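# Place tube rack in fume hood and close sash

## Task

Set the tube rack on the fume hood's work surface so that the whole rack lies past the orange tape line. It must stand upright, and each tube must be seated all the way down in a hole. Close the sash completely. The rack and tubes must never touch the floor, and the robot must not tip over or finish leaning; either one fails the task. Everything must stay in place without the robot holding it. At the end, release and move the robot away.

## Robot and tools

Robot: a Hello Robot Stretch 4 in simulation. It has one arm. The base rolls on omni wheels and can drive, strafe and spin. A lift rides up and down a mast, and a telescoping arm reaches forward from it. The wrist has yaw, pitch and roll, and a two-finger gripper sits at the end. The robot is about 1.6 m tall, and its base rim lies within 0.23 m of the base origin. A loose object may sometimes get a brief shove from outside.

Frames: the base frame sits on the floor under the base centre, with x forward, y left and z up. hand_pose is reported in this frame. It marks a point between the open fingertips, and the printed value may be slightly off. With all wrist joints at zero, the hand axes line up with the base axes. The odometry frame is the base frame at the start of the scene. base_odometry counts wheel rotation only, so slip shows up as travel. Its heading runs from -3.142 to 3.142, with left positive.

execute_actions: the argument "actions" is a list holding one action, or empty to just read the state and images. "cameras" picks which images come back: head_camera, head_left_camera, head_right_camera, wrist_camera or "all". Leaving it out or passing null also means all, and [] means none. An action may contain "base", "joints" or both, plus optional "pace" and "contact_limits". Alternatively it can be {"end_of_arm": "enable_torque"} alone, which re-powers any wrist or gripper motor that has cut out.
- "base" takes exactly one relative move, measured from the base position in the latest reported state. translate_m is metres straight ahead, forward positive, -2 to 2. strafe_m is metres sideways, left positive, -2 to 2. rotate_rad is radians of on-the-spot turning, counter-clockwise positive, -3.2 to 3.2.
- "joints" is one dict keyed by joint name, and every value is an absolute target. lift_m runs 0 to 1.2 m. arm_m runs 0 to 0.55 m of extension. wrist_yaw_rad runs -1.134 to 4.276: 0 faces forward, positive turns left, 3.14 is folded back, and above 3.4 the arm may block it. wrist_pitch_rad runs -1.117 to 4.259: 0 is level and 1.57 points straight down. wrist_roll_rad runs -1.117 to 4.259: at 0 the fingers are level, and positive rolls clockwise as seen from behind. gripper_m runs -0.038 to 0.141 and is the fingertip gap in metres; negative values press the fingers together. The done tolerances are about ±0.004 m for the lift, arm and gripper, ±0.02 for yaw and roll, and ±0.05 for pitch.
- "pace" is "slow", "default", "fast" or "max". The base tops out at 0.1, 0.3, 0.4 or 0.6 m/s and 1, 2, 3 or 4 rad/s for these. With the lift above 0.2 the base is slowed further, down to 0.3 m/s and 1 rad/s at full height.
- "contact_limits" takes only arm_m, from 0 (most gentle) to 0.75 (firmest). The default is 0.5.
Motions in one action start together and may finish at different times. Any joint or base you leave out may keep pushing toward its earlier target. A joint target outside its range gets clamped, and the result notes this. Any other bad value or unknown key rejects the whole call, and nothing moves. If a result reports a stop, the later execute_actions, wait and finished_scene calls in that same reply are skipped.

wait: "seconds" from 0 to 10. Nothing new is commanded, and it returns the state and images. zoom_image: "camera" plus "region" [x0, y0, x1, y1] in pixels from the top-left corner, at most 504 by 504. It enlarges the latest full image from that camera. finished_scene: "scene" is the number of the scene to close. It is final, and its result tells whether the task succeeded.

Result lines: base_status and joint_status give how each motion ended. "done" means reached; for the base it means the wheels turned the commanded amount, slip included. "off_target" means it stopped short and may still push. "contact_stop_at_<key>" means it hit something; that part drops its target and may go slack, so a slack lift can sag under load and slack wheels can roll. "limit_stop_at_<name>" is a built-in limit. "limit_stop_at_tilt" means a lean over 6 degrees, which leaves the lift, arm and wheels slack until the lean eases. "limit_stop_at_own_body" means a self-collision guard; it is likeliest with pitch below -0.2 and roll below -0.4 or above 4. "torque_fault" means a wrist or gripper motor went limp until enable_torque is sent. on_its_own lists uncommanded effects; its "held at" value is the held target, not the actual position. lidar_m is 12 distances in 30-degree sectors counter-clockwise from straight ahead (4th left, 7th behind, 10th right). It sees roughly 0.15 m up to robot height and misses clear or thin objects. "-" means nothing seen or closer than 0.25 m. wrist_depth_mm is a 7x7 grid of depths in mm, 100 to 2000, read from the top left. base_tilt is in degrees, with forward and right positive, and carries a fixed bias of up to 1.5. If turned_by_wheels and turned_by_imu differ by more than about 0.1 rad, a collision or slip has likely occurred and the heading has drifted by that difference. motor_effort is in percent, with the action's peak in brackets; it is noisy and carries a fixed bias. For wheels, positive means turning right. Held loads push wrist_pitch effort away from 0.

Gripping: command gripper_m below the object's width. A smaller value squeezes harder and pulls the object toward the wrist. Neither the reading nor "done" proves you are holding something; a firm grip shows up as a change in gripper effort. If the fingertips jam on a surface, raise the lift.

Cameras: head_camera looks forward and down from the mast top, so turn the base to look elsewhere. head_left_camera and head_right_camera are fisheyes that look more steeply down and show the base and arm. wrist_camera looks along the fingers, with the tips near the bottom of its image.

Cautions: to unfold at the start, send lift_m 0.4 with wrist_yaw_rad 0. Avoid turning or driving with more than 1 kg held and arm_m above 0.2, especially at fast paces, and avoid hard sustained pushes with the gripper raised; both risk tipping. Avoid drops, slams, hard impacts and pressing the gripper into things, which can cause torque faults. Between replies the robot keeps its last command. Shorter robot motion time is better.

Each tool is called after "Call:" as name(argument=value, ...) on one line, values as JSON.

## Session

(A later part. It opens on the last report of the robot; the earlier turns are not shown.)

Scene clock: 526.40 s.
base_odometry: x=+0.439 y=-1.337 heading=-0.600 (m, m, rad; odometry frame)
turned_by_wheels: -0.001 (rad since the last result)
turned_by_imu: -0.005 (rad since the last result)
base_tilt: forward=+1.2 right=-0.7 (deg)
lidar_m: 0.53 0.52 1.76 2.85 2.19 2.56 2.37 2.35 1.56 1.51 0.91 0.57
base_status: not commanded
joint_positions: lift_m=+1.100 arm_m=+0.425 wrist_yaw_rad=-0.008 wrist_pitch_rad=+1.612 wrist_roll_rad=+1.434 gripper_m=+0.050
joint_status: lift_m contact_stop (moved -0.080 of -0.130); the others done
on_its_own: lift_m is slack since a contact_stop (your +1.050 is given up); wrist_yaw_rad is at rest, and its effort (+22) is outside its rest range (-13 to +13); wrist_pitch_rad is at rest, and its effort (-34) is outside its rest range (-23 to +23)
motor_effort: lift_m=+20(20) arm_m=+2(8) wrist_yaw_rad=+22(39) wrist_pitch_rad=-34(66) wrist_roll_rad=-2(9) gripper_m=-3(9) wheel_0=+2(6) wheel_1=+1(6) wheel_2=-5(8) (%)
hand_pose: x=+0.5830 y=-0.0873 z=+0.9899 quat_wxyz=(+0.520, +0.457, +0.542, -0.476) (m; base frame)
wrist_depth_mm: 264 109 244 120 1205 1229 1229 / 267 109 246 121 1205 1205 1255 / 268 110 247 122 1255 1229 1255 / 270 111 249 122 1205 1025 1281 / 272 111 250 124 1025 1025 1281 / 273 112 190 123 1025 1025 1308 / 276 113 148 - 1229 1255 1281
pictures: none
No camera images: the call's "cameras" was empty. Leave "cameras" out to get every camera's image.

Call:
execute_actions(actions=[{"joints":{"lift_m":1.165,"arm_m":0.415},"pace":"slow"}], cameras=["wrist_camera"])

Call:
execute_actions(actions=[{"joints":{"lift_m":1.185},"pace":"slow"}], cameras=["wrist_camera"])

Scene clock: 530.03 s.
base_odometry: x=+0.439 y=-1.337 heading=-0.600 (m, m, rad; odometry frame)
turned_by_wheels: +0.000 (rad since the last result)
turned_by_imu: +0.000 (rad since the last result)
base_tilt: forward=+1.2 right=-0.7 (deg)
lidar_m: 0.53 0.54 1.73 2.84 2.20 2.54 2.38 2.34 1.57 1.52 0.91 0.57
base_status: not commanded
joint_positions: lift_m=+1.165 arm_m=+0.416 wrist_yaw_rad=-0.001 wrist_pitch_rad=+1.602 wrist_roll_rad=+1.434 gripper_m=+0.050
joint_status: all done
motor_effort: lift_m=+26(30) arm_m=-4(4) wrist_yaw_rad=+3(22) wrist_pitch_rad=-8(36) wrist_roll_rad=-2(3) gripper_m=-3(5) wheel_0=+1(2) wheel_1=+0(0) wheel_2=-3(5) (%)
hand_pose: x=+0.5775 y=-0.0874 z=+1.0544 quat_wxyz=(+0.524, +0.458, +0.541, -0.472) (m; base frame)
wrist_depth_mm: 330 306 204 315 1281 1255 1308 / 330 309 203 315 1255 1281 1281 / 334 310 203 319 1281 1308 1308 / 336 338 314 320 1308 1118 1308 / 340 340 204 220 1098 1078 1308 / 342 343 190 189 1182 1078 1336 / 342 345 182 - 1308 1308 1397
pictures: wrist_camera
Images, in order (width x height): wrist_camera 616x392.

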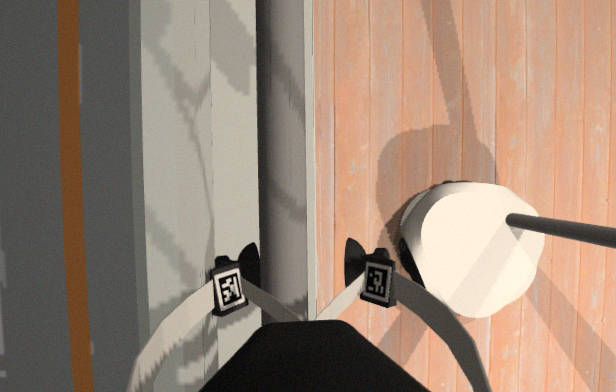

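Scene clock: 530.97 s.
base_odometry: x=+0.439 y=-1.337 heading=-0.600 (m, m, rad; odometry frame)
turned_by_wheels: +0.000 (rad since the last result)
turned_by_imu: +0.000 (rad since the last result)
base_tilt: forward=+1.3 right=-0.7 (deg)
lidar_m: 0.52 0.51 1.77 2.84 2.16 2.55 2.39 2.33 1.55 1.52 0.89 0.58
base_status: not commanded
joint_positions: lift_m=+1.184 arm_m=+0.416 wrist_yaw_rad=-0.001 wrist_pitch_rad=+1.604 wrist_roll_rad=+1.434 gripper_m=+0.050
joint_status: all done
motor_effort: lift_m=+27(34) arm_m=-4(4) wrist_yaw_rad=+4(5) wrist_pitch_rad=-14(14) wrist_roll_rad=-2(1) gripper_m=-2(3) wheel_0=+2(1) wheel_1=+0(0) wheel_2=-3(3) (%)
hand_pose: x=+0.5770 y=-0.0874 z=+1.0743 quat_wxyz=(+0.524, +0.457, +0.541, -0.473) (m; base frame)
wrist_depth_mm: 347 349 208 332 1255 1281 1336 / 347 351 209 334 1281 1308 1336 / 351 355 207 336 1308 1281 1336 / 357 357 334 340 1308 1098 1336 / 355 357 204 220 1098 1118 1308 / 359 362 189 198 1160 1098 1366 / 362 366 190 - 1336 1336 1366
pictures: wrist_camera
Images, in order (width x height): wrist_camera 616x392.

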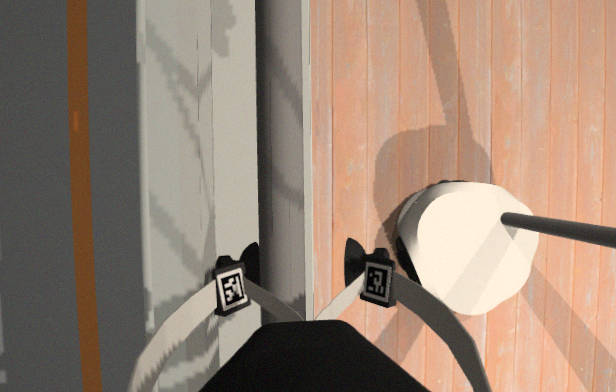

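Call:
execute_actions(actions=[{"joints":{"gripper_m":0.025,"arm_m":0.428,"lift_m":1.19},"pace":"slow"}], cameras=["wrist_camera"])

Call:
execute_actions(actions=[{"joints":{"gripper_m":0.005,"arm_m":0.432,"lift_m":1.196},"pace":"slow"}], cameras=["wrist_camera"])

Scene clock: 537.17 s.
base_odometry: x=+0.439 y=-1.337 heading=-0.600 (m, m, rad; odometry frame)
turned_by_wheels: +0.000 (rad since the last result)
turned_by_imu: +0.000 (rad since the last result)
base_tilt: forward=+1.3 right=-0.7 (deg)
lidar_m: 0.51 0.54 1.76 2.84 2.14 2.56 2.40 2.35 1.56 1.53 0.90 0.58
base_status: not commanded
joint_positions: lift_m=+1.189 arm_m=+0.427 wrist_yaw_rad=-0.003 wrist_pitch_rad=+1.600 wrist_roll_rad=+1.434 gripper_m=+0.025
joint_status: all done
motor_effort: lift_m=+32(33) arm_m=+6(6) wrist_yaw_rad=+9(9) wrist_pitch_rad=-4(17) wrist_roll_rad=+0(0) gripper_m=-13(12) wheel_0=+1(2) wheel_1=+0(0) wheel_2=-3(3) (%)
hand_pose: x=+0.5890 y=-0.0874 z=+1.0789 quat_wxyz=(+0.524, +0.459, +0.540, -0.472) (m; base frame)
wrist_depth_mm: 349 349 186 200 1281 1308 1336 / 351 355 185 201 1255 1336 1336 / 353 357 186 202 1281 1308 1336 / 353 362 188 202 1308 1098 1336 / 359 364 189 204 1182 1118 1366 / 359 364 189 200 195 1138 1336 / 364 366 191 - 1336 1336 1336
pictures: wrist_camera
Images, in order (width x height): wrist_camera 616x392.

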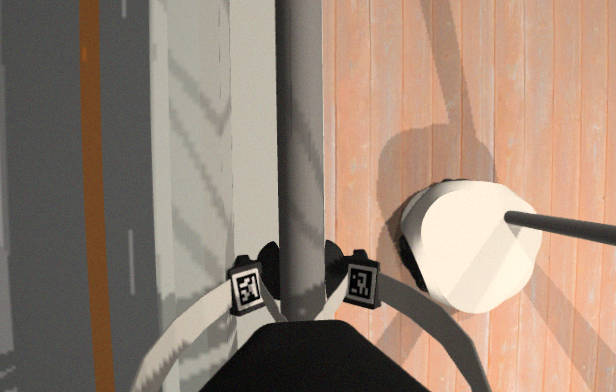

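Scene clock: 538.33 s.
base_odometry: x=+0.439 y=-1.337 heading=-0.600 (m, m, rad; odometry frame)
turned_by_wheels: +0.000 (rad since the last result)
turned_by_imu: +0.000 (rad since the last result)
base_tilt: forward=+1.3 right=-0.7 (deg)
lidar_m: 0.52 0.54 1.76 2.85 2.18 2.56 2.39 2.33 1.56 1.51 0.90 0.57
base_status: not commanded
joint_positions: lift_m=+1.196 arm_m=+0.430 wrist_yaw_rad=-0.011 wrist_pitch_rad=+1.602 wrist_roll_rad=+1.435 gripper_m=+0.006
joint_status: all done
on_its_own: wrist_yaw_rad is at rest, and its effort (+33) is outside its rest range (-13 to +13)
motor_effort: lift_m=+26(37) arm_m=+11(12) wrist_yaw_rad=+33(32) wrist_pitch_rad=-9(25) wrist_roll_rad=-2(2) gripper_m=-29(30) wheel_0=+1(2) wheel_1=+0(1) wheel_2=-4(4) (%)
hand_pose: x=+0.5908 y=-0.0873 z=+1.0854 quat_wxyz=(+0.522, +0.461, +0.539, -0.475) (m; base frame)
wrist_depth_mm: 357 357 190 187 1308 1336 1308 / 357 359 187 187 1308 1308 1308 / 362 366 183 189 1308 1308 1366 / 362 366 179 189 1281 1118 1336 / 366 368 177 191 1182 1118 1397 / 366 373 178 187 193 1160 1366 / 370 375 179 - 1366 1336 1397
pictures: wrist_camera
Images, in order (width x height): wrist_camera 616x392.

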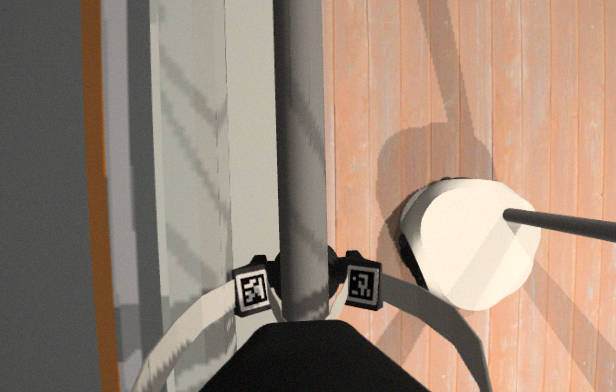

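Call:
execute_actions(actions=[{"joints":{"gripper_m":0.06,"arm_m":0.415,"lift_m":1.05},"pace":"max"}], cameras=[])

Scene clock: 547.40 s.
base_odometry: x=+0.439 y=-1.337 heading=-0.600 (m, m, rad; odometry frame)
turned_by_wheels: +0.000 (rad since the last result)
turned_by_imu: -0.013 (rad since the last result)
base_tilt: forward=+1.3 right=-0.7 (deg)
lidar_m: 0.53 0.54 1.75 2.84 2.19 2.60 2.38 2.38 1.59 1.52 0.92 0.59
base_status: not commanded
joint_positions: lift_m=+1.093 arm_m=+0.416 wrist_yaw_rad=-0.003 wrist_pitch_rad=+1.605 wrist_roll_rad=+1.434 gripper_m=+0.060
joint_status: lift_m contact_stop (moved -0.102 of -0.146); the others done
on_its_own: lift_m is slack since a contact_stop (your +1.050 is given up)
motor_effort: lift_m=+20(24) arm_m=-3(6) wrist_yaw_rad=+7(34) wrist_pitch_rad=-16(54) wrist_roll_rad=-1(9) gripper_m=+0(29) wheel_0=+3(6) wheel_1=+1(6) wheel_2=+0(5) (%)
hand_pose: x=+0.5768 y=-0.0874 z=+0.9832 quat_wxyz=(+0.523, +0.457, +0.542, -0.473) (m; base frame)
wrist_depth_mm: 264 118 243 136 1205 1160 1205 / 266 119 242 135 1182 1205 1205 / 268 120 245 135 1205 1229 1255 / 270 121 248 135 1205 1008 1255 / 271 121 221 136 1042 1025 1042 / 274 122 180 132 1255 1025 1255 / 274 122 251 - 1229 1281 1281
pictures: none
No camera images: the call's "cameras" was empty. Leave "cameras" out to get every camera's image.

Call:
execute_actions(actions=[{"base":{"rotate_rad":0.08},"joints":{"lift_m":1.12,"arm_m":0.404,"wrist_roll_rad":1.51},"pace":"slow"}], cameras=[])

Call:
execute_actions(actions=[{"base":{"rotate_rad":0.08},"joints":{"arm_m":0.396,"wrist_roll_rad":1.59},"pace":"slow"}], cameras=["wrist_camera"])

Call:
execute_actions(actions=[{"base":{"rotate_rad":0.08},"joints":{"arm_m":0.391,"wrist_roll_rad":1.67},"pace":"slow"}], cameras=[])

Call:
execute_actions(actions=[{"base":{"rotate_rad":0.08},"joints":{"arm_m":0.389,"wrist_roll_rad":1.75},"pace":"slow"}])

Scene clock: 552.10 s.
base_odometry: x=+0.439 y=-1.337 heading=-0.521 (m, m, rad; odometry frame)
turned_by_wheels: +0.079 (rad since the last result)
turned_by_imu: +0.077 (rad since the last result)
base_tilt: forward=+1.3 right=-0.6 (deg)
lidar_m: 0.52 0.55 1.86 2.84 2.19 2.52 2.39 2.17 1.54 1.54 0.84 0.55
base_status: done
joint_positions: lift_m=+1.119 arm_m=+0.405 wrist_yaw_rad=-0.003 wrist_pitch_rad=+1.605 wrist_roll_rad=+1.511 gripper_m=+0.060
joint_status: all done
motor_effort: lift_m=+27(26) arm_m=-4(4) wrist_yaw_rad=+9(11) wrist_pitch_rad=-16(18) wrist_roll_rad=-4(0) gripper_m=-1(1) wheel_0=-7(15) wheel_1=-4(4) wheel_2=-7(14) (%)
hand_pose: x=+0.5655 y=-0.0874 z=+1.0094 quat_wxyz=(+0.505, +0.477, +0.523, -0.494) (m; base frame)
wrist_depth_mm: 287 141 265 268 1229 1205 1255 / 289 142 266 271 1205 1229 1255 / 290 143 270 272 1205 1255 1255 / 291 144 270 274 1229 1042 1281 / 294 144 204 166 1025 1042 1281 / 296 145 186 156 1255 1060 1281 / 297 146 169 - 1255 1281 1281
pictures: none
No camera images: the call's "cameras" was empty. Leave "cameras" out to get every camera's image.

Scene clock: 552.97 s.
base_odometry: x=+0.439 y=-1.337 heading=-0.443 (m, m, rad; odometry frame)
turned_by_wheels: +0.078 (rad since the last result)
turned_by_imu: +0.077 (rad since the last result)
base_tilt: forward=+1.3 right=-0.6 (deg)
lidar_m: 0.51 0.57 2.01 2.69 2.17 2.47 2.37 2.02 1.49 1.90 0.75 0.56
base_status: done
joint_positions: lift_m=+1.120 arm_m=+0.397 wrist_yaw_rad=-0.004 wrist_pitch_rad=+1.605 wrist_roll_rad=+1.592 gripper_m=+0.060
joint_status: all done
motor_effort: lift_m=+24(27) arm_m=-3(4) wrist_yaw_rad=+12(11) wrist_pitch_rad=-15(16) wrist_roll_rad=-5(3) gripper_m=-1(2) wheel_0=-8(12) wheel_1=-6(3) wheel_2=-9(14) (%)
hand_pose: x=+0.5574 y=-0.0874 z=+1.0096 quat_wxyz=(+0.485, +0.497, +0.502, -0.515) (m; base frame)
wrist_depth_mm: 289 143 267 273 1229 1229 1255 / 290 144 268 273 1205 1255 1255 / 291 145 271 274 1229 1281 1281 / 296 145 271 276 1229 1042 1060 / 297 147 204 168 1025 1042 1281 / 298 147 186 158 1255 1255 1281 / 300 148 168 - 1281 1255 1308
pictures: wrist_camera
Images, in order (width x height): wrist_camera 616x392.

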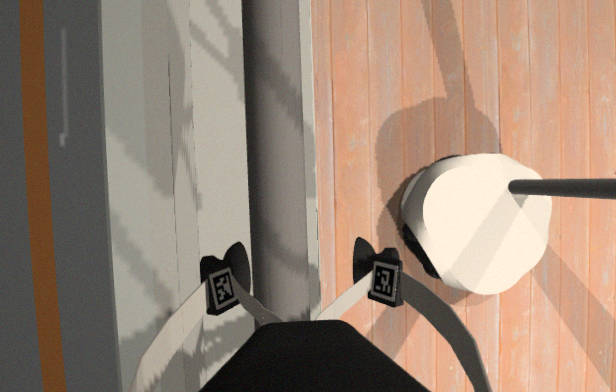

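Scene clock: 553.80 s.
base_odometry: x=+0.439 y=-1.337 heading=-0.365 (m, m, rad; odometry frame)
turned_by_wheels: +0.078 (rad since the last result)
turned_by_imu: +0.077 (rad since the last result)
base_tilt: forward=+1.3 right=-0.7 (deg)
lidar_m: 0.53 0.59 2.20 2.20 2.21 2.43 2.38 1.88 1.51 1.88 0.70 0.55
base_status: done
joint_positions: lift_m=+1.120 arm_m=+0.392 wrist_yaw_rad=-0.004 wrist_pitch_rad=+1.605 wrist_roll_rad=+1.671 gripper_m=+0.060
joint_status: all done
motor_effort: lift_m=+24(24) arm_m=-3(4) wrist_yaw_rad=+11(11) wrist_pitch_rad=-15(16) wrist_roll_rad=-4(5) gripper_m=-2(1) wheel_0=-9(12) wheel_1=-5(7) wheel_2=-8(14) (%)
hand_pose: x=+0.5524 y=-0.0874 z=+1.0096 quat_wxyz=(+0.465, +0.517, +0.481, -0.534) (m; base frame)
wrist_depth_mm: 290 143 267 272 1205 1229 1255 / 291 144 267 274 1205 1229 1281 / 293 145 270 276 1229 1229 1281 / 294 146 272 276 1229 1042 1255 / 297 146 204 277 1118 1060 1281 / 297 147 186 158 1255 1281 1281 / 297 148 169 - 1308 1255 1308
pictures: none
No camera images: the call's "cameras" was empty. Leave "cameras" out to get every camera's image.

Scene clock: 554.63 s.
base_odometry: x=+0.439 y=-1.337 heading=-0.286 (m, m, rad; odometry frame)
turned_by_wheels: +0.078 (rad since the last result)
turned_by_imu: +0.077 (rad since the last result)
base_tilt: forward=+1.2 right=-0.7 (deg)
lidar_m: 0.53 0.61 2.42 2.20 2.31 2.40 2.38 1.89 1.52 1.89 0.68 0.53
base_status: done
joint_positions: lift_m=+1.120 arm_m=+0.390 wrist_yaw_rad=-0.004 wrist_pitch_rad=+1.605 wrist_roll_rad=+1.751 gripper_m=+0.060
joint_status: all done
motor_effort: lift_m=+24(24) arm_m=-3(5) wrist_yaw_rad=+11(11) wrist_pitch_rad=-15(15) wrist_roll_rad=-1(2) gripper_m=-2(2) wheel_0=-8(12) wheel_1=-5(7) wheel_2=-9(12) (%)
hand_pose: x=+0.5504 y=-0.0874 z=+1.0096 quat_wxyz=(+0.444, +0.535, +0.460, -0.553) (m; base frame)
wrist_depth_mm: 291 144 266 273 1229 1229 1255 / 291 144 270 273 1205 1229 1255 / 294 146 271 274 1205 1060 1255 / 294 146 271 274 1255 1025 1255 / 294 147 204 277 1255 1060 1308 / 296 147 188 157 1229 1308 1255 / 298 148 171 - 1255 1281 1281
pictures: head_camera, head_left_camera, head_right_camera, wrist_camera
Images, in order (width x height): head_camera 420x560, head_left_camera 420x672, head_right_camera 420x672, wrist_camera 616x392.

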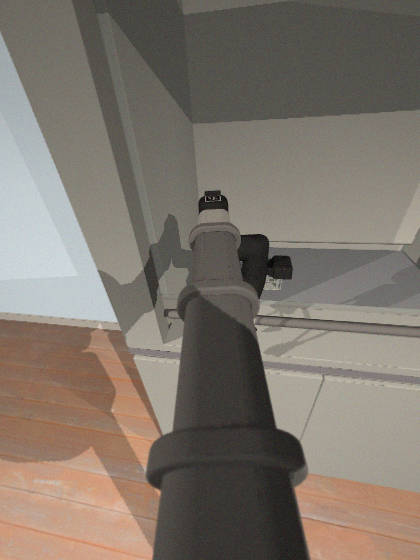

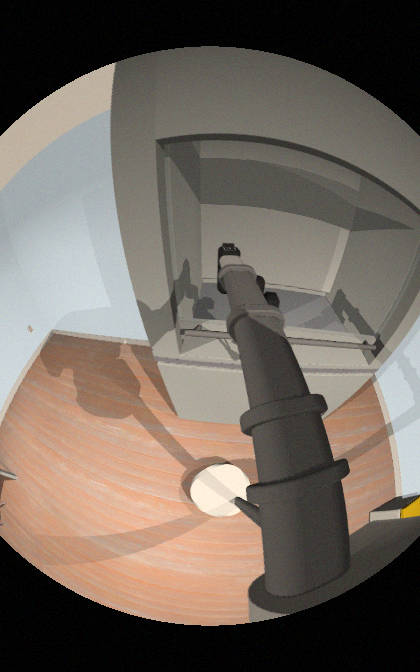

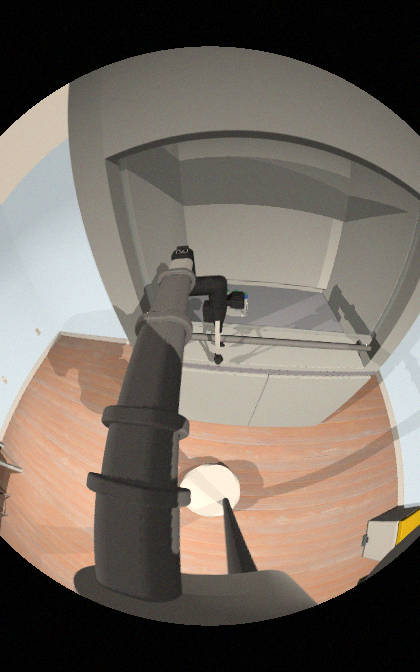

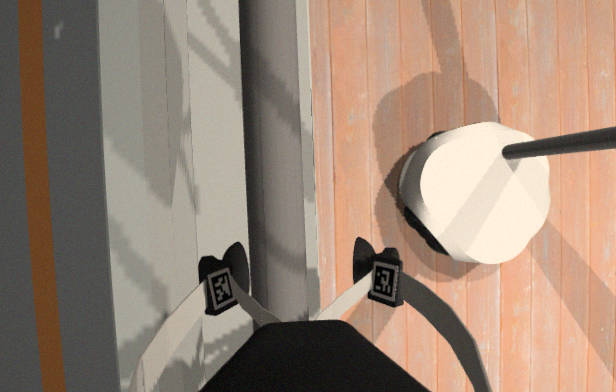

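Call:
execute_actions(actions=[{"joints":{"lift_m":1.15,"arm_m":0.425,"wrist_roll_rad":1.72,"wrist_pitch_rad":1.72,"gripper_m":0.05},"pace":"slow","contact_limits":{"arm_m":0.25}}], cameras=["wrist_camera"])

Call:
execute_actions(actions=[{"joints":{"lift_m":1.165},"pace":"slow"}], cameras=["wrist_camera"])

Scene clock: 558.73 s.
base_odometry: x=+0.439 y=-1.337 heading=-0.286 (m, m, rad; odometry frame)
turned_by_wheels: +0.001 (rad since the last result)
turned_by_imu: +0.005 (rad since the last result)
base_tilt: forward=+1.1 right=-0.6 (deg)
lidar_m: 0.53 0.59 2.46 2.19 2.30 2.39 2.37 1.89 1.53 1.90 0.66 0.55
base_status: not commanded
joint_positions: lift_m=+1.150 arm_m=+0.422 wrist_yaw_rad=-0.013 wrist_pitch_rad=+1.720 wrist_roll_rad=+1.720 gripper_m=+0.050
joint_status: all done
on_its_own: wrist_yaw_rad is at rest, and its effort (+39) is outside its rest range (-13 to +13)
motor_effort: lift_m=+25(24) arm_m=+14(16) wrist_yaw_rad=+39(38) wrist_pitch_rad=-3(29) wrist_roll_rad=+0(5) gripper_m=-2(2) wheel_0=+0(9) wheel_1=+0(5) wheel_2=-12(12) (%)
contact_limits: arm_m 0.25
hand_pose: x=+0.5493 y=-0.0869 z=+1.0426 quat_wxyz=(+0.422, +0.498, +0.491, -0.577) (m; base frame)
wrist_depth_mm: 303 170 207 1255 1336 1366 1430 / 304 171 296 1255 1308 1366 1464 / 304 171 294 1281 1308 1336 1430 / 306 171 297 1281 1118 1160 1464 / 304 286 203 220 1098 1366 1464 / 306 287 188 189 1281 1366 1430 / 306 173 181 - 1366 1397 1430
pictures: wrist_camera
Images, in order (width x height): wrist_camera 616x392.

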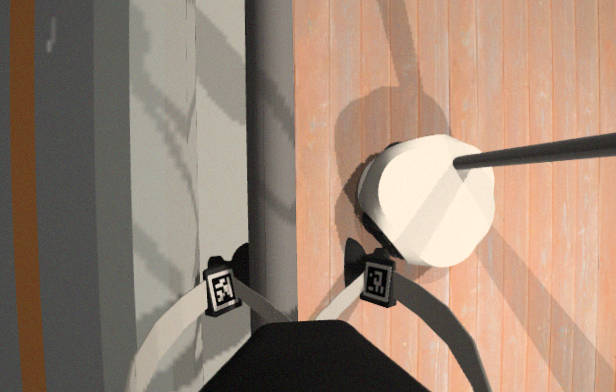

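Scene clock: 559.57 s.
base_odometry: x=+0.439 y=-1.337 heading=-0.286 (m, m, rad; odometry frame)
turned_by_wheels: +0.000 (rad since the last result)
turned_by_imu: +0.007 (rad since the last result)
base_tilt: forward=+1.2 right=-0.6 (deg)
lidar_m: 0.51 0.60 2.47 2.17 2.29 2.38 2.38 1.87 1.53 1.90 0.67 0.51
base_status: not commanded
joint_positions: lift_m=+1.164 arm_m=+0.422 wrist_yaw_rad=-0.014 wrist_pitch_rad=+1.718 wrist_roll_rad=+1.720 gripper_m=+0.050
joint_status: all done
on_its_own: wrist_yaw_rad is at rest, and its effort (+40) is outside its rest range (-13 to +13)
motor_effort: lift_m=+30(30) arm_m=+14(14) wrist_yaw_rad=+40(42) wrist_pitch_rad=+2(2) wrist_roll_rad=+1(1) gripper_m=-4(4) wheel_0=+0(0) wheel_1=+0(0) wheel_2=-12(12) (%)
hand_pose: x=+0.5497 y=-0.0868 z=+1.0570 quat_wxyz=(+0.422, +0.498, +0.491, -0.577) (m; base frame)
wrist_depth_mm: 314 293 307 1281 1308 1336 1397 / 315 294 306 1255 1336 1430 1430 / 315 294 309 1308 1308 1397 1464 / 315 296 309 1308 1118 1182 1464 / 317 296 204 1281 1138 1366 1464 / 317 297 189 201 1308 1397 1464 / 319 185 187 - 1366 1366 1464
pictures: wrist_camera
Images, in order (width x height): wrist_camera 616x392.

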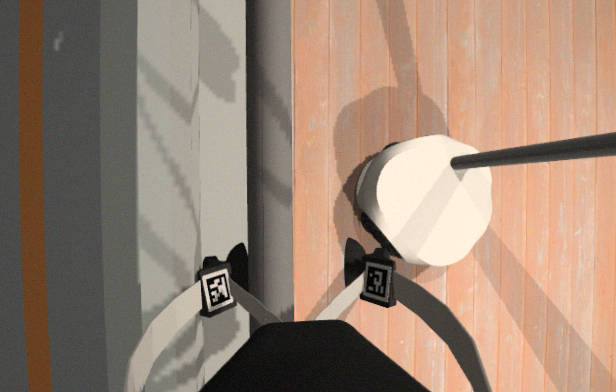

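Call:
execute_actions(actions=[{"joints":{"lift_m":1.178,"gripper_m":0.062,"arm_m":0.418},"pace":"slow"}], cameras=["wrist_camera"])

Call:
zoom_image(camera="wrist_camera", region=[160,220,420,330])

Scene clock: 562.50 s.
base_odometry: x=+0.439 y=-1.337 heading=-0.285 (m, m, rad; odometry frame)
turned_by_wheels: +0.000 (rad since the last result)
turned_by_imu: +0.000 (rad since the last result)
base_tilt: forward=+1.3 right=-0.7 (deg)
lidar_m: 0.51 0.61 2.48 2.17 2.31 2.38 2.38 1.90 1.52 1.89 0.66 0.54
base_status: not commanded
joint_positions: lift_m=+1.178 arm_m=+0.419 wrist_yaw_rad=-0.004 wrist_pitch_rad=+1.722 wrist_roll_rad=+1.722 gripper_m=+0.062
joint_status: all done
motor_effort: lift_m=+26(37) arm_m=-4(14) wrist_yaw_rad=+12(42) wrist_pitch_rad=-7(8) wrist_roll_rad=-4(4) gripper_m=-2(3) wheel_0=+0(0) wheel_1=+0(0) wheel_2=-7(12) (%)
hand_pose: x=+0.5457 y=-0.0872 z=+1.0706 quat_wxyz=(+0.424, +0.495, +0.493, -0.576) (m; base frame)
wrist_depth_mm: 327 309 320 1281 1336 1397 1464 / 329 309 322 1308 1366 1397 1499 / 327 312 325 1281 1308 1366 1464 / 330 312 324 1308 1138 1182 1464 / 329 310 204 1308 1138 1464 1430 / 330 315 190 202 1281 1397 1499 / 332 187 189 - 1397 1397 1499
pictures: wrist_camera
Images, in order (width x height): wrist_camera 616x392.

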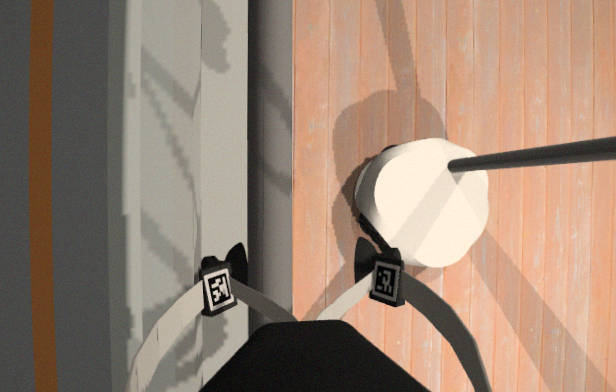

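Region (160, 220, 420, 330) of wrist_camera's 616x392 image, scaled by 1.938; it fills the top 213 rows of this view, and the rest is white.

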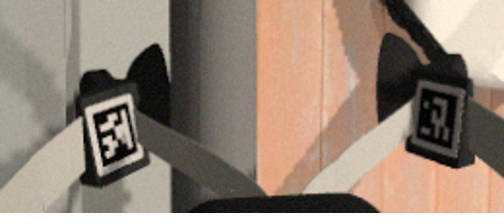

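Call:
execute_actions(actions=[{"joints":{"gripper_m":0.05,"arm_m":0.40,"wrist_pitch_rad":1.63,"lift_m":1.02},"pace":"max"}], cameras=[])

Scene clock: 566.80 s.
base_odometry: x=+0.439 y=-1.337 heading=-0.285 (m, m, rad; odometry frame)
turned_by_wheels: +0.000 (rad since the last result)
turned_by_imu: +0.002 (rad since the last result)
base_tilt: forward=+1.3 right=-0.7 (deg)
lidar_m: 0.52 0.60 2.47 2.20 2.28 2.38 2.39 1.87 1.52 1.89 0.66 0.53
base_status: not commanded
joint_positions: lift_m=+1.086 arm_m=+0.400 wrist_yaw_rad=-0.004 wrist_pitch_rad=+1.626 wrist_roll_rad=+1.723 gripper_m=+0.050
joint_status: lift_m contact_stop (moved -0.091 of -0.158); the others done
on_its_own: lift_m is slack since a contact_stop (your +1.020 is given up)
motor_effort: lift_m=+17(25) arm_m=+0(2) wrist_yaw_rad=+13(23) wrist_pitch_rad=+12(56) wrist_roll_rad=-9(13) gripper_m=-9(7) wheel_0=-1(1) wheel_1=+0(0) wheel_2=-3(7) (%)
hand_pose: x=+0.5544 y=-0.0874 z=+0.9764 quat_wxyz=(+0.446, +0.522, +0.472, -0.552) (m; base frame)
wrist_depth_mm: 260 107 240 119 1182 1229 1229 / 263 108 241 120 1205 1229 1229 / 263 108 242 120 1182 1008 1229 / 264 109 244 121 1205 1008 1281 / 266 109 244 121 1182 1025 1255 / 267 110 172 121 1229 1281 1281 / 267 110 247 - 1255 1255 1255
pictures: none
No camera images: the call's "cameras" was empty. Leave "cameras" out to get every camera's image.

Call:
execute_actions(actions=[{"joints":{"gripper_m":0.04,"arm_m":0.408,"wrist_pitch_rad":1.66,"lift_m":1.19},"pace":"max"}], cameras=["wrist_camera"])

Scene clock: 570.87 s.
base_odometry: x=+0.439 y=-1.337 heading=-0.285 (m, m, rad; odometry frame)
turned_by_wheels: +0.000 (rad since the last result)
turned_by_imu: +0.000 (rad since the last result)
base_tilt: forward=+1.3 right=-0.6 (deg)
lidar_m: 0.52 0.61 2.48 2.18 2.31 2.38 2.37 1.88 1.53 1.90 0.66 0.51
base_status: not commanded
joint_positions: lift_m=+1.190 arm_m=+0.407 wrist_yaw_rad=+0.001 wrist_pitch_rad=+1.658 wrist_roll_rad=+1.720 gripper_m=+0.040
joint_status: all done
motor_effort: lift_m=+25(33) arm_m=+3(5) wrist_yaw_rad=-2(10) wrist_pitch_rad=+1(41) wrist_roll_rad=-1(11) gripper_m=-3(14) wheel_0=-1(5) wheel_1=-1(1) wheel_2=+0(4) (%)
hand_pose: x=+0.5532 y=-0.0874 z=+1.0804 quat_wxyz=(+0.441, +0.512, +0.481, -0.559) (m; base frame)
wrist_depth_mm: 347 349 334 203 1308 1366 1366 / 347 351 336 206 1308 1366 1430 / 347 353 338 1281 1308 1336 1430 / 353 355 340 1281 1118 1182 1430 / 353 357 204 220 1308 1336 1430 / 353 359 188 198 1366 1366 1464 / 355 187 187 - 1366 1366 1430
pictures: wrist_camera
Images, in order (width x height): wrist_camera 616x392.

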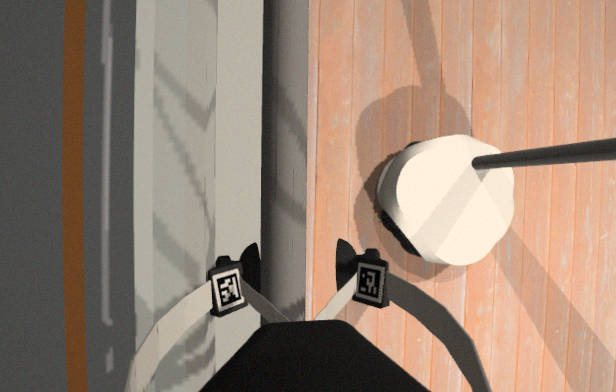

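Call:
execute_actions(actions=[{"joints":{"gripper_m":0.055,"arm_m":0.382,"wrist_pitch_rad":1.57,"lift_m":1.165},"pace":"slow"}], cameras=[])

Call:
execute_actions(actions=[{"joints":{"arm_m":0.368,"wrist_yaw_rad":0.15,"wrist_roll_rad":1.87}}], cameras=[])

Call:
execute_actions(actions=[{"joints":{"arm_m":0.355,"wrist_yaw_rad":0.3,"wrist_roll_rad":2.02}}], cameras=["wrist_camera"])

Scene clock: 583.80 s.
base_odometry: x=+0.439 y=-1.337 heading=-0.285 (m, m, rad; odometry frame)
turned_by_wheels: +0.000 (rad since the last result)
turned_by_imu: +0.000 (rad since the last result)
base_tilt: forward=+1.3 right=-0.6 (deg)
lidar_m: 0.52 0.61 2.52 2.17 2.29 2.40 2.36 1.88 1.53 1.91 0.65 0.52
base_status: not commanded
joint_positions: lift_m=+1.165 arm_m=+0.383 wrist_yaw_rad=-0.001 wrist_pitch_rad=+1.571 wrist_roll_rad=+1.720 gripper_m=+0.055
joint_status: all done
motor_effort: lift_m=+16(23) arm_m=-5(3) wrist_yaw_rad=+3(17) wrist_pitch_rad=-5(34) wrist_roll_rad=+1(1) gripper_m=-2(6) wheel_0=-1(1) wheel_1=-1(1) wheel_2=-1(2) (%)
hand_pose: x=+0.5536 y=-0.0874 z=+1.0551 quat_wxyz=(+0.461, +0.536, +0.461, -0.536) (m; base frame)
wrist_depth_mm: 340 160 312 315 1255 1281 1281 / 340 162 315 317 1255 1255 1255 / 342 163 317 320 1229 1060 1281 / 347 163 319 322 1281 1060 1308 / 347 164 204 322 1255 1098 1308 / 349 166 187 173 1281 1308 1308 / 351 167 180 - 1308 1308 1366
pictures: none
No camera images: the call's "cameras" was empty. Leave "cameras" out to get every camera's image.

Scene clock: 584.47 s.
base_odometry: x=+0.439 y=-1.337 heading=-0.285 (m, m, rad; odometry frame)
turned_by_wheels: +0.000 (rad since the last result)
turned_by_imu: +0.000 (rad since the last result)
base_tilt: forward=+1.3 right=-0.6 (deg)
lidar_m: 0.52 0.61 2.47 2.16 2.28 2.39 2.35 1.89 1.53 1.89 0.66 0.53
base_status: not commanded
joint_positions: lift_m=+1.165 arm_m=+0.369 wrist_yaw_rad=+0.150 wrist_pitch_rad=+1.571 wrist_roll_rad=+1.870 gripper_m=+0.055
joint_status: all done
motor_effort: lift_m=+15(15) arm_m=-5(4) wrist_yaw_rad=+2(5) wrist_pitch_rad=-4(6) wrist_roll_rad=+2(3) gripper_m=-2(2) wheel_0=-1(2) wheel_1=-1(1) wheel_2=-1(1) (%)
hand_pose: x=+0.5529 y=-0.0864 z=+1.0551 quat_wxyz=(+0.461, +0.536, +0.461, -0.536) (m; base frame)
wrist_depth_mm: 340 161 310 314 1255 1255 1255 / 340 161 314 315 1281 1281 1255 / 343 163 315 319 1255 1060 1281 / 345 164 319 319 1255 1060 1336 / 345 165 204 324 1255 1078 1308 / 351 166 187 173 1281 1281 1281 / 351 167 184 - 1308 1308 1308
pictures: none
No camera images: the call's "cameras" was empty. Leave "cameras" out to get every camera's image.

Scene clock: 585.10 s.
base_odometry: x=+0.439 y=-1.337 heading=-0.285 (m, m, rad; odometry frame)
turned_by_wheels: +0.000 (rad since the last result)
turned_by_imu: +0.000 (rad since the last result)
base_tilt: forward=+1.3 right=-0.7 (deg)
lidar_m: 0.51 0.59 2.50 2.18 2.28 2.39 2.37 1.88 1.53 1.90 0.66 0.53
base_status: not commanded
joint_positions: lift_m=+1.165 arm_m=+0.356 wrist_yaw_rad=+0.300 wrist_pitch_rad=+1.570 wrist_roll_rad=+2.020 gripper_m=+0.055
joint_status: all done
motor_effort: lift_m=+15(16) arm_m=-5(5) wrist_yaw_rad=+1(5) wrist_pitch_rad=-5(3) wrist_roll_rad=+1(2) gripper_m=-2(3) wheel_0=-1(1) wheel_1=-1(1) wheel_2=-1(2) (%)
hand_pose: x=+0.5527 y=-0.0835 z=+1.0551 quat_wxyz=(+0.461, +0.536, +0.461, -0.536) (m; base frame)
wrist_depth_mm: 336 160 309 314 1229 1281 1255 / 342 161 314 315 1255 1281 1281 / 342 163 315 319 1281 1078 1255 / 343 163 319 319 1281 1060 1281 / 347 165 204 322 1308 1098 1308 / 353 166 189 173 1308 1281 1308 / 353 167 188 - 1281 1308 1336
pictures: wrist_camera
Images, in order (width x height): wrist_camera 616x392.

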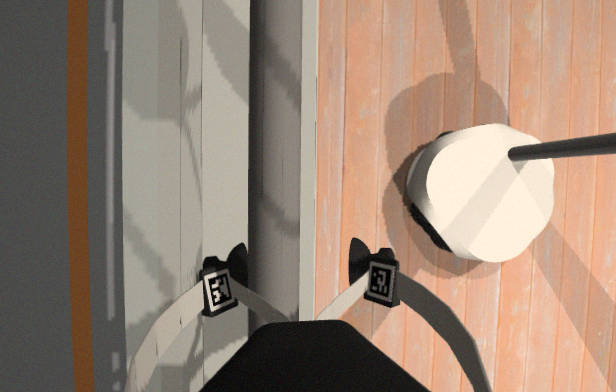

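Call:
execute_actions(actions=[{"joints":{"arm_m":0.335,"wrist_yaw_rad":0.55,"wrist_roll_rad":2.27}}], cameras=[])

Call:
execute_actions(actions=[{"joints":{"arm_m":0.318,"wrist_yaw_rad":0.8,"wrist_roll_rad":2.52}}], cameras=[])

Call:
execute_actions(actions=[{"joints":{"arm_m":0.305,"wrist_yaw_rad":1.1,"wrist_roll_rad":2.82}}], cameras=[])

Call:
execute_actions(actions=[{"joints":{"arm_m":0.301,"wrist_yaw_rad":1.42,"wrist_roll_rad":3.14}}], cameras=["wrist_camera"])

Call:
execute_actions(actions=[{"joints":{"wrist_pitch_rad":1.9,"lift_m":1.15}}])

Scene clock: 589.93 s.
base_odometry: x=+0.439 y=-1.337 heading=-0.285 (m, m, rad; odometry frame)
turned_by_wheels: +0.000 (rad since the last result)
turned_by_imu: +0.000 (rad since the last result)
base_tilt: forward=+1.3 right=-0.7 (deg)
lidar_m: 0.52 0.59 2.49 2.15 2.27 2.36 2.38 1.88 1.54 1.90 0.65 0.54
base_status: not commanded
joint_positions: lift_m=+1.165 arm_m=+0.336 wrist_yaw_rad=+0.550 wrist_pitch_rad=+1.570 wrist_roll_rad=+2.270 gripper_m=+0.055
joint_status: all done
motor_effort: lift_m=+15(15) arm_m=-5(8) wrist_yaw_rad=+1(5) wrist_pitch_rad=-2(4) wrist_roll_rad=+1(2) gripper_m=-2(3) wheel_0=-1(1) wheel_1=-1(1) wheel_2=-2(1) (%)
hand_pose: x=+0.5527 y=-0.0744 z=+1.0551 quat_wxyz=(+0.461, +0.536, +0.461, -0.536) (m; base frame)
wrist_depth_mm: 336 159 190 314 1255 1229 1255 / 340 160 193 315 1281 1255 1229 / 342 162 195 317 1281 1078 1281 / 342 163 196 320 1281 1078 1281 / 347 164 197 324 1281 1098 1308 / 351 165 180 176 1281 1281 1308 / 351 167 196 - 1281 1308 1336
pictures: none
No camera images: the call's "cameras" was empty. Leave "cameras" out to get every camera's image.

Scene clock: 590.63 s.
base_odometry: x=+0.439 y=-1.337 heading=-0.285 (m, m, rad; odometry frame)
turned_by_wheels: +0.000 (rad since the last result)
turned_by_imu: +0.000 (rad since the last result)
base_tilt: forward=+1.3 right=-0.6 (deg)
lidar_m: 0.53 0.60 2.48 2.17 2.28 2.37 2.37 1.88 1.51 1.89 0.66 0.53
base_status: not commanded
joint_positions: lift_m=+1.165 arm_m=+0.319 wrist_yaw_rad=+0.800 wrist_pitch_rad=+1.570 wrist_roll_rad=+2.520 gripper_m=+0.055
joint_status: all done
motor_effort: lift_m=+16(16) arm_m=-6(7) wrist_yaw_rad=+1(5) wrist_pitch_rad=-1(3) wrist_roll_rad=+1(4) gripper_m=-3(2) wheel_0=-2(2) wheel_1=-1(1) wheel_2=-1(1) (%)
hand_pose: x=+0.5527 y=-0.0608 z=+1.0551 quat_wxyz=(+0.461, +0.536, +0.461, -0.536) (m; base frame)
wrist_depth_mm: 336 159 309 314 1229 1255 1255 / 338 161 314 315 1281 1255 1255 / 342 162 314 319 1255 1060 1255 / 342 163 320 320 1255 1078 1281 / 349 164 200 325 1281 1281 1308 / 351 166 185 179 1281 1336 1308 / 353 167 327 - 1336 1308 1308
pictures: none
No camera images: the call's "cameras" was empty. Leave "cameras" out to get every camera's image.

Scene clock: 591.37 s.
base_odometry: x=+0.439 y=-1.337 heading=-0.285 (m, m, rad; odometry frame)
turned_by_wheels: +0.000 (rad since the last result)
turned_by_imu: +0.000 (rad since the last result)
base_tilt: forward=+1.3 right=-0.6 (deg)
lidar_m: 0.53 0.61 2.47 2.16 2.30 2.39 2.37 1.88 1.51 1.88 0.65 0.52
base_status: not commanded
joint_positions: lift_m=+1.165 arm_m=+0.306 wrist_yaw_rad=+1.099 wrist_pitch_rad=+1.570 wrist_roll_rad=+2.820 gripper_m=+0.055
joint_status: all done
motor_effort: lift_m=+15(15) arm_m=-6(6) wrist_yaw_rad=+4(6) wrist_pitch_rad=-3(4) wrist_roll_rad=+1(2) gripper_m=-4(3) wheel_0=-1(1) wheel_1=-1(1) wheel_2=-2(2) (%)
hand_pose: x=+0.5549 y=-0.0395 z=+1.0551 quat_wxyz=(+0.461, +0.536, +0.461, -0.536) (m; base frame)
wrist_depth_mm: 334 159 307 1229 1229 1255 1255 / 340 160 190 1229 1229 1255 1255 / 343 162 191 1255 1255 1078 1281 / 343 163 193 1281 1281 1078 1308 / 347 165 193 1255 1281 1281 1281 / 349 166 183 184 1281 1308 1308 / 351 167 325 - 1336 1308 1336
pictures: none
No camera images: the call's "cameras" was empty. Leave "cameras" out to get every camera's image.

Scene clock: 592.10 s.
base_odometry: x=+0.439 y=-1.337 heading=-0.285 (m, m, rad; odometry frame)
turned_by_wheels: +0.000 (rad since the last result)
turned_by_imu: +0.000 (rad since the last result)
base_tilt: forward=+1.3 right=-0.6 (deg)
lidar_m: 0.52 0.61 2.46 2.17 2.30 2.38 2.37 1.88 1.52 1.89 0.67 0.53
base_status: not commanded
joint_positions: lift_m=+1.165 arm_m=+0.302 wrist_yaw_rad=+1.418 wrist_pitch_rad=+1.572 wrist_roll_rad=+3.140 gripper_m=+0.055
joint_status: all done
motor_effort: lift_m=+16(15) arm_m=-6(6) wrist_yaw_rad=+5(9) wrist_pitch_rad=-7(6) wrist_roll_rad=+0(2) gripper_m=-2(3) wheel_0=-1(1) wheel_1=-1(1) wheel_2=-1(2) (%)
hand_pose: x=+0.5594 y=-0.0135 z=+1.0551 quat_wxyz=(+0.461, +0.536, +0.461, -0.537) (m; base frame)
wrist_depth_mm: 334 159 193 1205 1255 1229 1281 / 336 160 195 1255 1281 1255 1255 / 340 162 197 1229 1255 1060 1308 / 342 163 198 1255 1281 1060 1308 / 345 164 198 1255 1255 1281 1336 / 347 165 185 325 1281 1336 1281 / 349 167 325 - 1336 1308 1336
pictures: wrist_camera
Images, in order (width x height): wrist_camera 616x392.

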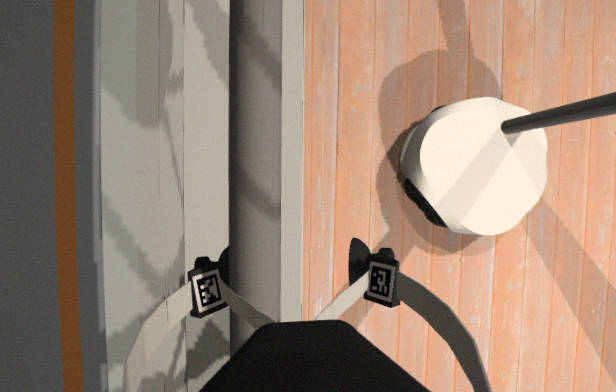

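Scene clock: 592.83 s.
base_odometry: x=+0.439 y=-1.337 heading=-0.285 (m, m, rad; odometry frame)
turned_by_wheels: +0.000 (rad since the last result)
turned_by_imu: +0.000 (rad since the last result)
base_tilt: forward=+1.3 right=-0.6 (deg)
lidar_m: 0.52 0.60 2.52 2.15 2.29 2.40 2.38 1.88 1.52 1.90 0.67 0.53
base_status: not commanded
joint_positions: lift_m=+1.150 arm_m=+0.302 wrist_yaw_rad=+1.422 wrist_pitch_rad=+1.898 wrist_roll_rad=+3.140 gripper_m=+0.055
joint_status: all done
motor_effort: lift_m=+15(14) arm_m=-6(6) wrist_yaw_rad=-4(4) wrist_pitch_rad=+5(10) wrist_roll_rad=+1(0) gripper_m=-4(3) wheel_0=-2(1) wheel_1=-1(1) wheel_2=-1(1) (%)
hand_pose: x=+0.5457 y=-0.1047 z=+1.0555 quat_wxyz=(+0.531, +0.441, +0.380, -0.616) (m; base frame)
wrist_depth_mm: 413 407 231 389 1499 1576 1499 / 394 392 234 373 1430 1464 1464 / 377 185 208 357 1366 1397 1366 / 362 176 210 343 1308 1336 1336 / 349 169 201 327 1229 1078 1255 / 336 161 186 176 1078 1025 1205 / 324 156 296 - 1205 1008 1205
pictures: head_camera, head_left_camera, head_right_camera, wrist_camera
Images, in order (width x height): head_camera 420x560, head_left_camera 420x672, head_right_camera 420x672, wrist_camera 616x392.

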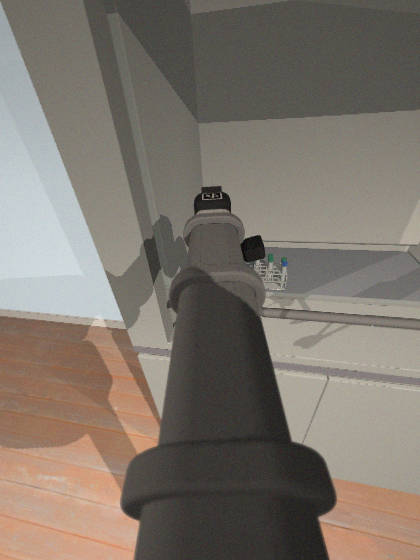

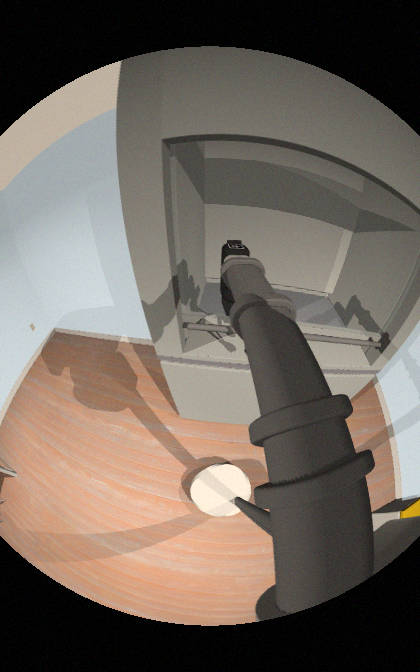

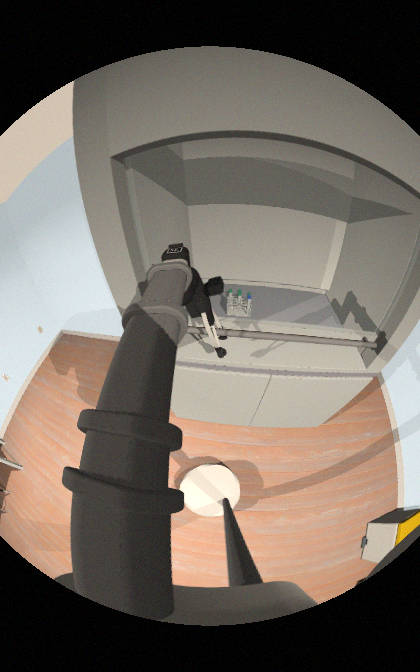

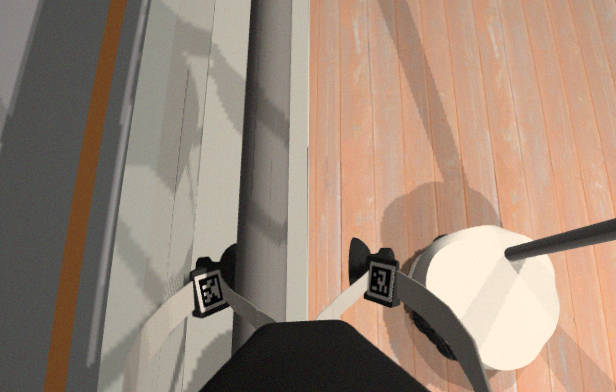

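Call:
execute_actions(actions=[{"joints":{"wrist_pitch_rad":2.1,"lift_m":1.125,"arm_m":0.307}}], cameras=[])

Call:
execute_actions(actions=[{"joints":{"wrist_pitch_rad":2.3,"lift_m":1.09}}], cameras=[])

Call:
execute_actions(actions=[{"joints":{"wrist_pitch_rad":2.45,"lift_m":1.06}}], cameras=["wrist_camera"])

Call:
execute_actions(actions=[{"joints":{"wrist_pitch_rad":2.6,"lift_m":1.027}}], cameras=["wrist_camera","head_right_camera"])

Scene clock: 597.63 s.
base_odometry: x=+0.439 y=-1.337 heading=-0.285 (m, m, rad; odometry frame)
turned_by_wheels: +0.000 (rad since the last result)
turned_by_imu: +0.000 (rad since the last result)
base_tilt: forward=+1.3 right=-0.6 (deg)
lidar_m: 0.52 0.59 2.50 2.14 2.32 2.39 2.37 1.87 1.52 1.91 0.66 0.53
base_status: not commanded
joint_positions: lift_m=+1.126 arm_m=+0.306 wrist_yaw_rad=+1.420 wrist_pitch_rad=+2.101 wrist_roll_rad=+3.140 gripper_m=+0.055
joint_status: all done
motor_effort: lift_m=+13(15) arm_m=+5(5) wrist_yaw_rad=-1(4) wrist_pitch_rad=-5(9) wrist_roll_rad=+0(1) gripper_m=-1(4) wheel_0=-1(1) wheel_1=-1(1) wheel_2=-1(1) (%)
hand_pose: x=+0.5416 y=-0.1573 z=+1.0549 quat_wxyz=(+0.566, +0.377, +0.325, -0.658) (m; base frame)
wrist_depth_mm: 492 500 243 459 1808 1808 1661 / 452 459 244 421 1661 1661 1708 / 418 410 214 382 1464 1537 1537 / 389 373 213 357 1430 1430 1464 / 355 171 204 330 1308 1336 1308 / 332 158 185 168 1205 1060 1229 / 314 147 290 - 1182 960 1008
pictures: none
No camera images: the call's "cameras" was empty. Leave "cameras" out to get every camera's image.

Scene clock: 598.60 s.
base_odometry: x=+0.439 y=-1.337 heading=-0.285 (m, m, rad; odometry frame)
turned_by_wheels: +0.000 (rad since the last result)
turned_by_imu: +0.000 (rad since the last result)
base_tilt: forward=+1.3 right=-0.7 (deg)
lidar_m: 0.51 0.59 2.46 2.19 2.32 2.38 2.37 1.87 1.52 1.91 0.65 0.54
base_status: not commanded
joint_positions: lift_m=+1.091 arm_m=+0.306 wrist_yaw_rad=+1.420 wrist_pitch_rad=+2.304 wrist_roll_rad=+3.141 gripper_m=+0.055
joint_status: all done
motor_effort: lift_m=+11(14) arm_m=+5(5) wrist_yaw_rad=+3(6) wrist_pitch_rad=-14(16) wrist_roll_rad=-3(1) gripper_m=-1(2) wheel_0=-1(1) wheel_1=-1(1) wheel_2=-1(1) (%)
hand_pose: x=+0.5344 y=-0.2040 z=+1.0545 quat_wxyz=(+0.595, +0.308, +0.265, -0.693) (m; base frame)
wrist_depth_mm: 647 661 332 615 1921 1863 1576 / 554 554 276 512 - - 1661 / 473 477 236 433 1863 1808 1808 / 418 410 206 382 1618 1618 1576 / 373 171 204 334 1397 1464 1397 / 340 150 183 160 1255 1281 1308 / 310 135 281 - 1182 1160 1160
pictures: none
No camera images: the call's "cameras" was empty. Leave "cameras" out to get every camera's image.

Scene clock: 599.53 s.
base_odometry: x=+0.439 y=-1.337 heading=-0.284 (m, m, rad; odometry frame)
turned_by_wheels: +0.000 (rad since the last result)
turned_by_imu: +0.000 (rad since the last result)
base_tilt: forward=+1.3 right=-0.7 (deg)
lidar_m: 0.52 0.60 2.48 2.17 2.30 2.38 2.37 1.89 1.53 1.90 0.65 0.52
base_status: not commanded
joint_positions: lift_m=+1.061 arm_m=+0.306 wrist_yaw_rad=+1.420 wrist_pitch_rad=+2.456 wrist_roll_rad=+3.141 gripper_m=+0.055
joint_status: all done
motor_effort: lift_m=+9(12) arm_m=+5(5) wrist_yaw_rad=+2(9) wrist_pitch_rad=-18(21) wrist_roll_rad=-3(3) gripper_m=-1(1) wheel_0=+2(2) wheel_1=-1(1) wheel_2=+1(1) (%)
hand_pose: x=+0.5299 y=-0.2339 z=+1.0564 quat_wxyz=(+0.614, +0.255, +0.219, -0.714) (m; base frame)
wrist_depth_mm: 683 683 640 699 1863 1808 1863 / 699 683 325 647 - - 1708 / 559 559 243 517 - - 1618 / 466 449 231 404 1808 1863 1756 / 399 172 200 349 1499 1576 1537 / 349 143 188 154 1336 1366 1336 / 314 129 282 - 1281 1229 1205
pictures: wrist_camera
Images, in order (width x height): wrist_camera 616x392.

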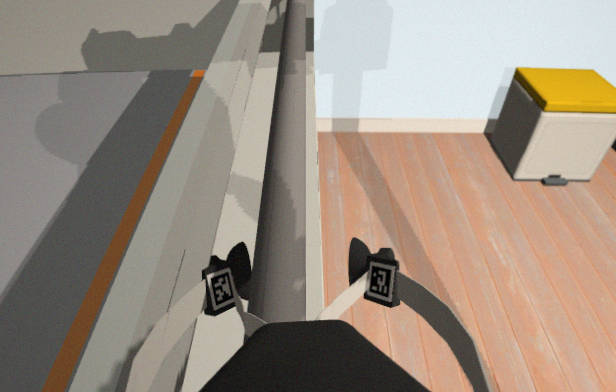

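Scene clock: 600.50 s.
base_odometry: x=+0.439 y=-1.337 heading=-0.284 (m, m, rad; odometry frame)
turned_by_wheels: +0.000 (rad since the last result)
turned_by_imu: +0.000 (rad since the last result)
base_tilt: forward=+1.3 right=-0.7 (deg)
lidar_m: 0.49 0.58 2.47 2.18 2.32 2.38 2.36 1.90 1.53 1.89 0.67 0.53
base_status: not commanded
joint_positions: lift_m=+1.033 arm_m=+0.306 wrist_yaw_rad=+1.421 wrist_pitch_rad=+2.612 wrist_roll_rad=+3.141 gripper_m=+0.055
joint_status: lift_m contact_stop (moved -0.028 of -0.034); the others done
on_its_own: lift_m is slack since a contact_stop (your +1.027 is given up)
motor_effort: lift_m=+19(18) arm_m=+4(5) wrist_yaw_rad=-2(5) wrist_pitch_rad=-3(28) wrist_roll_rad=-3(0) gripper_m=-1(0) wheel_0=+3(3) wheel_1=+0(1) wheel_2=+1(1) (%)
hand_pose: x=+0.5264 y=-0.2593 z=+1.0654 quat_wxyz=(+0.630, +0.198, +0.171, -0.732) (m; base frame)
wrist_depth_mm: 661 654 661 668 1708 1756 1808 / 715 715 691 750 1921 1863 1921 / 699 699 314 615 - - 1708 / 544 539 226 256 - - 1661 / 439 413 198 196 1708 1756 1661 / 370 147 179 158 204 1464 1499 / 325 127 289 - 1308 1255 1281
pictures: head_right_camera, wrist_camera
Images, in order (width x height): head_right_camera 420x672, wrist_camera 616x392.

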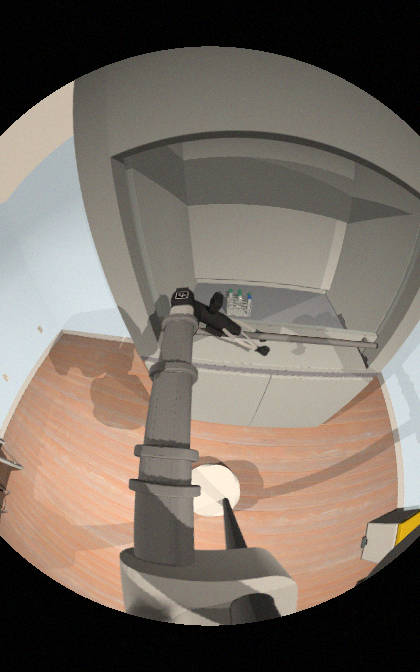

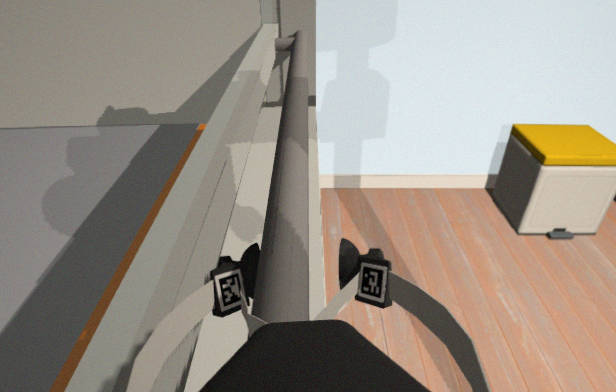

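Palm on the bar; now lever with pitch.

Call:
execute_actions(actions=[{"joints":{"wrist_pitch_rad":2.68,"lift_m":1.02,"gripper_m":0.04,"arm_m":0.311},"pace":"slow"}], cameras=["wrist_camera"])

Scene clock: 603.07 s.
base_odometry: x=+0.439 y=-1.337 heading=-0.284 (m, m, rad; odometry frame)
turned_by_wheels: +0.000 (rad since the last result)
turned_by_imu: +0.000 (rad since the last result)
base_tilt: forward=+1.2 right=-0.7 (deg)
lidar_m: 0.52 0.61 2.50 2.20 2.31 2.38 2.38 1.88 1.52 1.91 0.66 0.53
base_status: not commanded
joint_positions: lift_m=+1.021 arm_m=+0.310 wrist_yaw_rad=+1.416 wrist_pitch_rad=+2.682 wrist_roll_rad=+3.139 gripper_m=+0.040
joint_status: all done
motor_effort: lift_m=+5(19) arm_m=+7(9) wrist_yaw_rad=+12(15) wrist_pitch_rad=-8(20) wrist_roll_rad=+2(3) gripper_m=+1(2) wheel_0=+3(4) wheel_1=-1(1) wheel_2=+1(1) (%)
hand_pose: x=+0.5271 y=-0.2690 z=+1.0715 quat_wxyz=(+0.633, +0.172, +0.149, -0.740) (m; base frame)
wrist_depth_mm: 647 647 654 668 1756 1756 1756 / 691 699 683 707 1863 1808 1863 / 741 741 384 741 - - 1921 / 603 591 253 504 - - 1708 / 469 459 200 213 1921 1921 1756 / 392 157 185 166 1464 1576 1537 / 338 130 163 - 1366 1308 1336
pictures: wrist_camera
Images, in order (width x height): wrist_camera 616x392.

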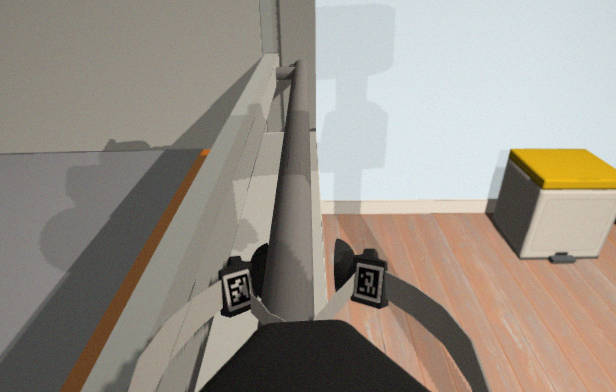

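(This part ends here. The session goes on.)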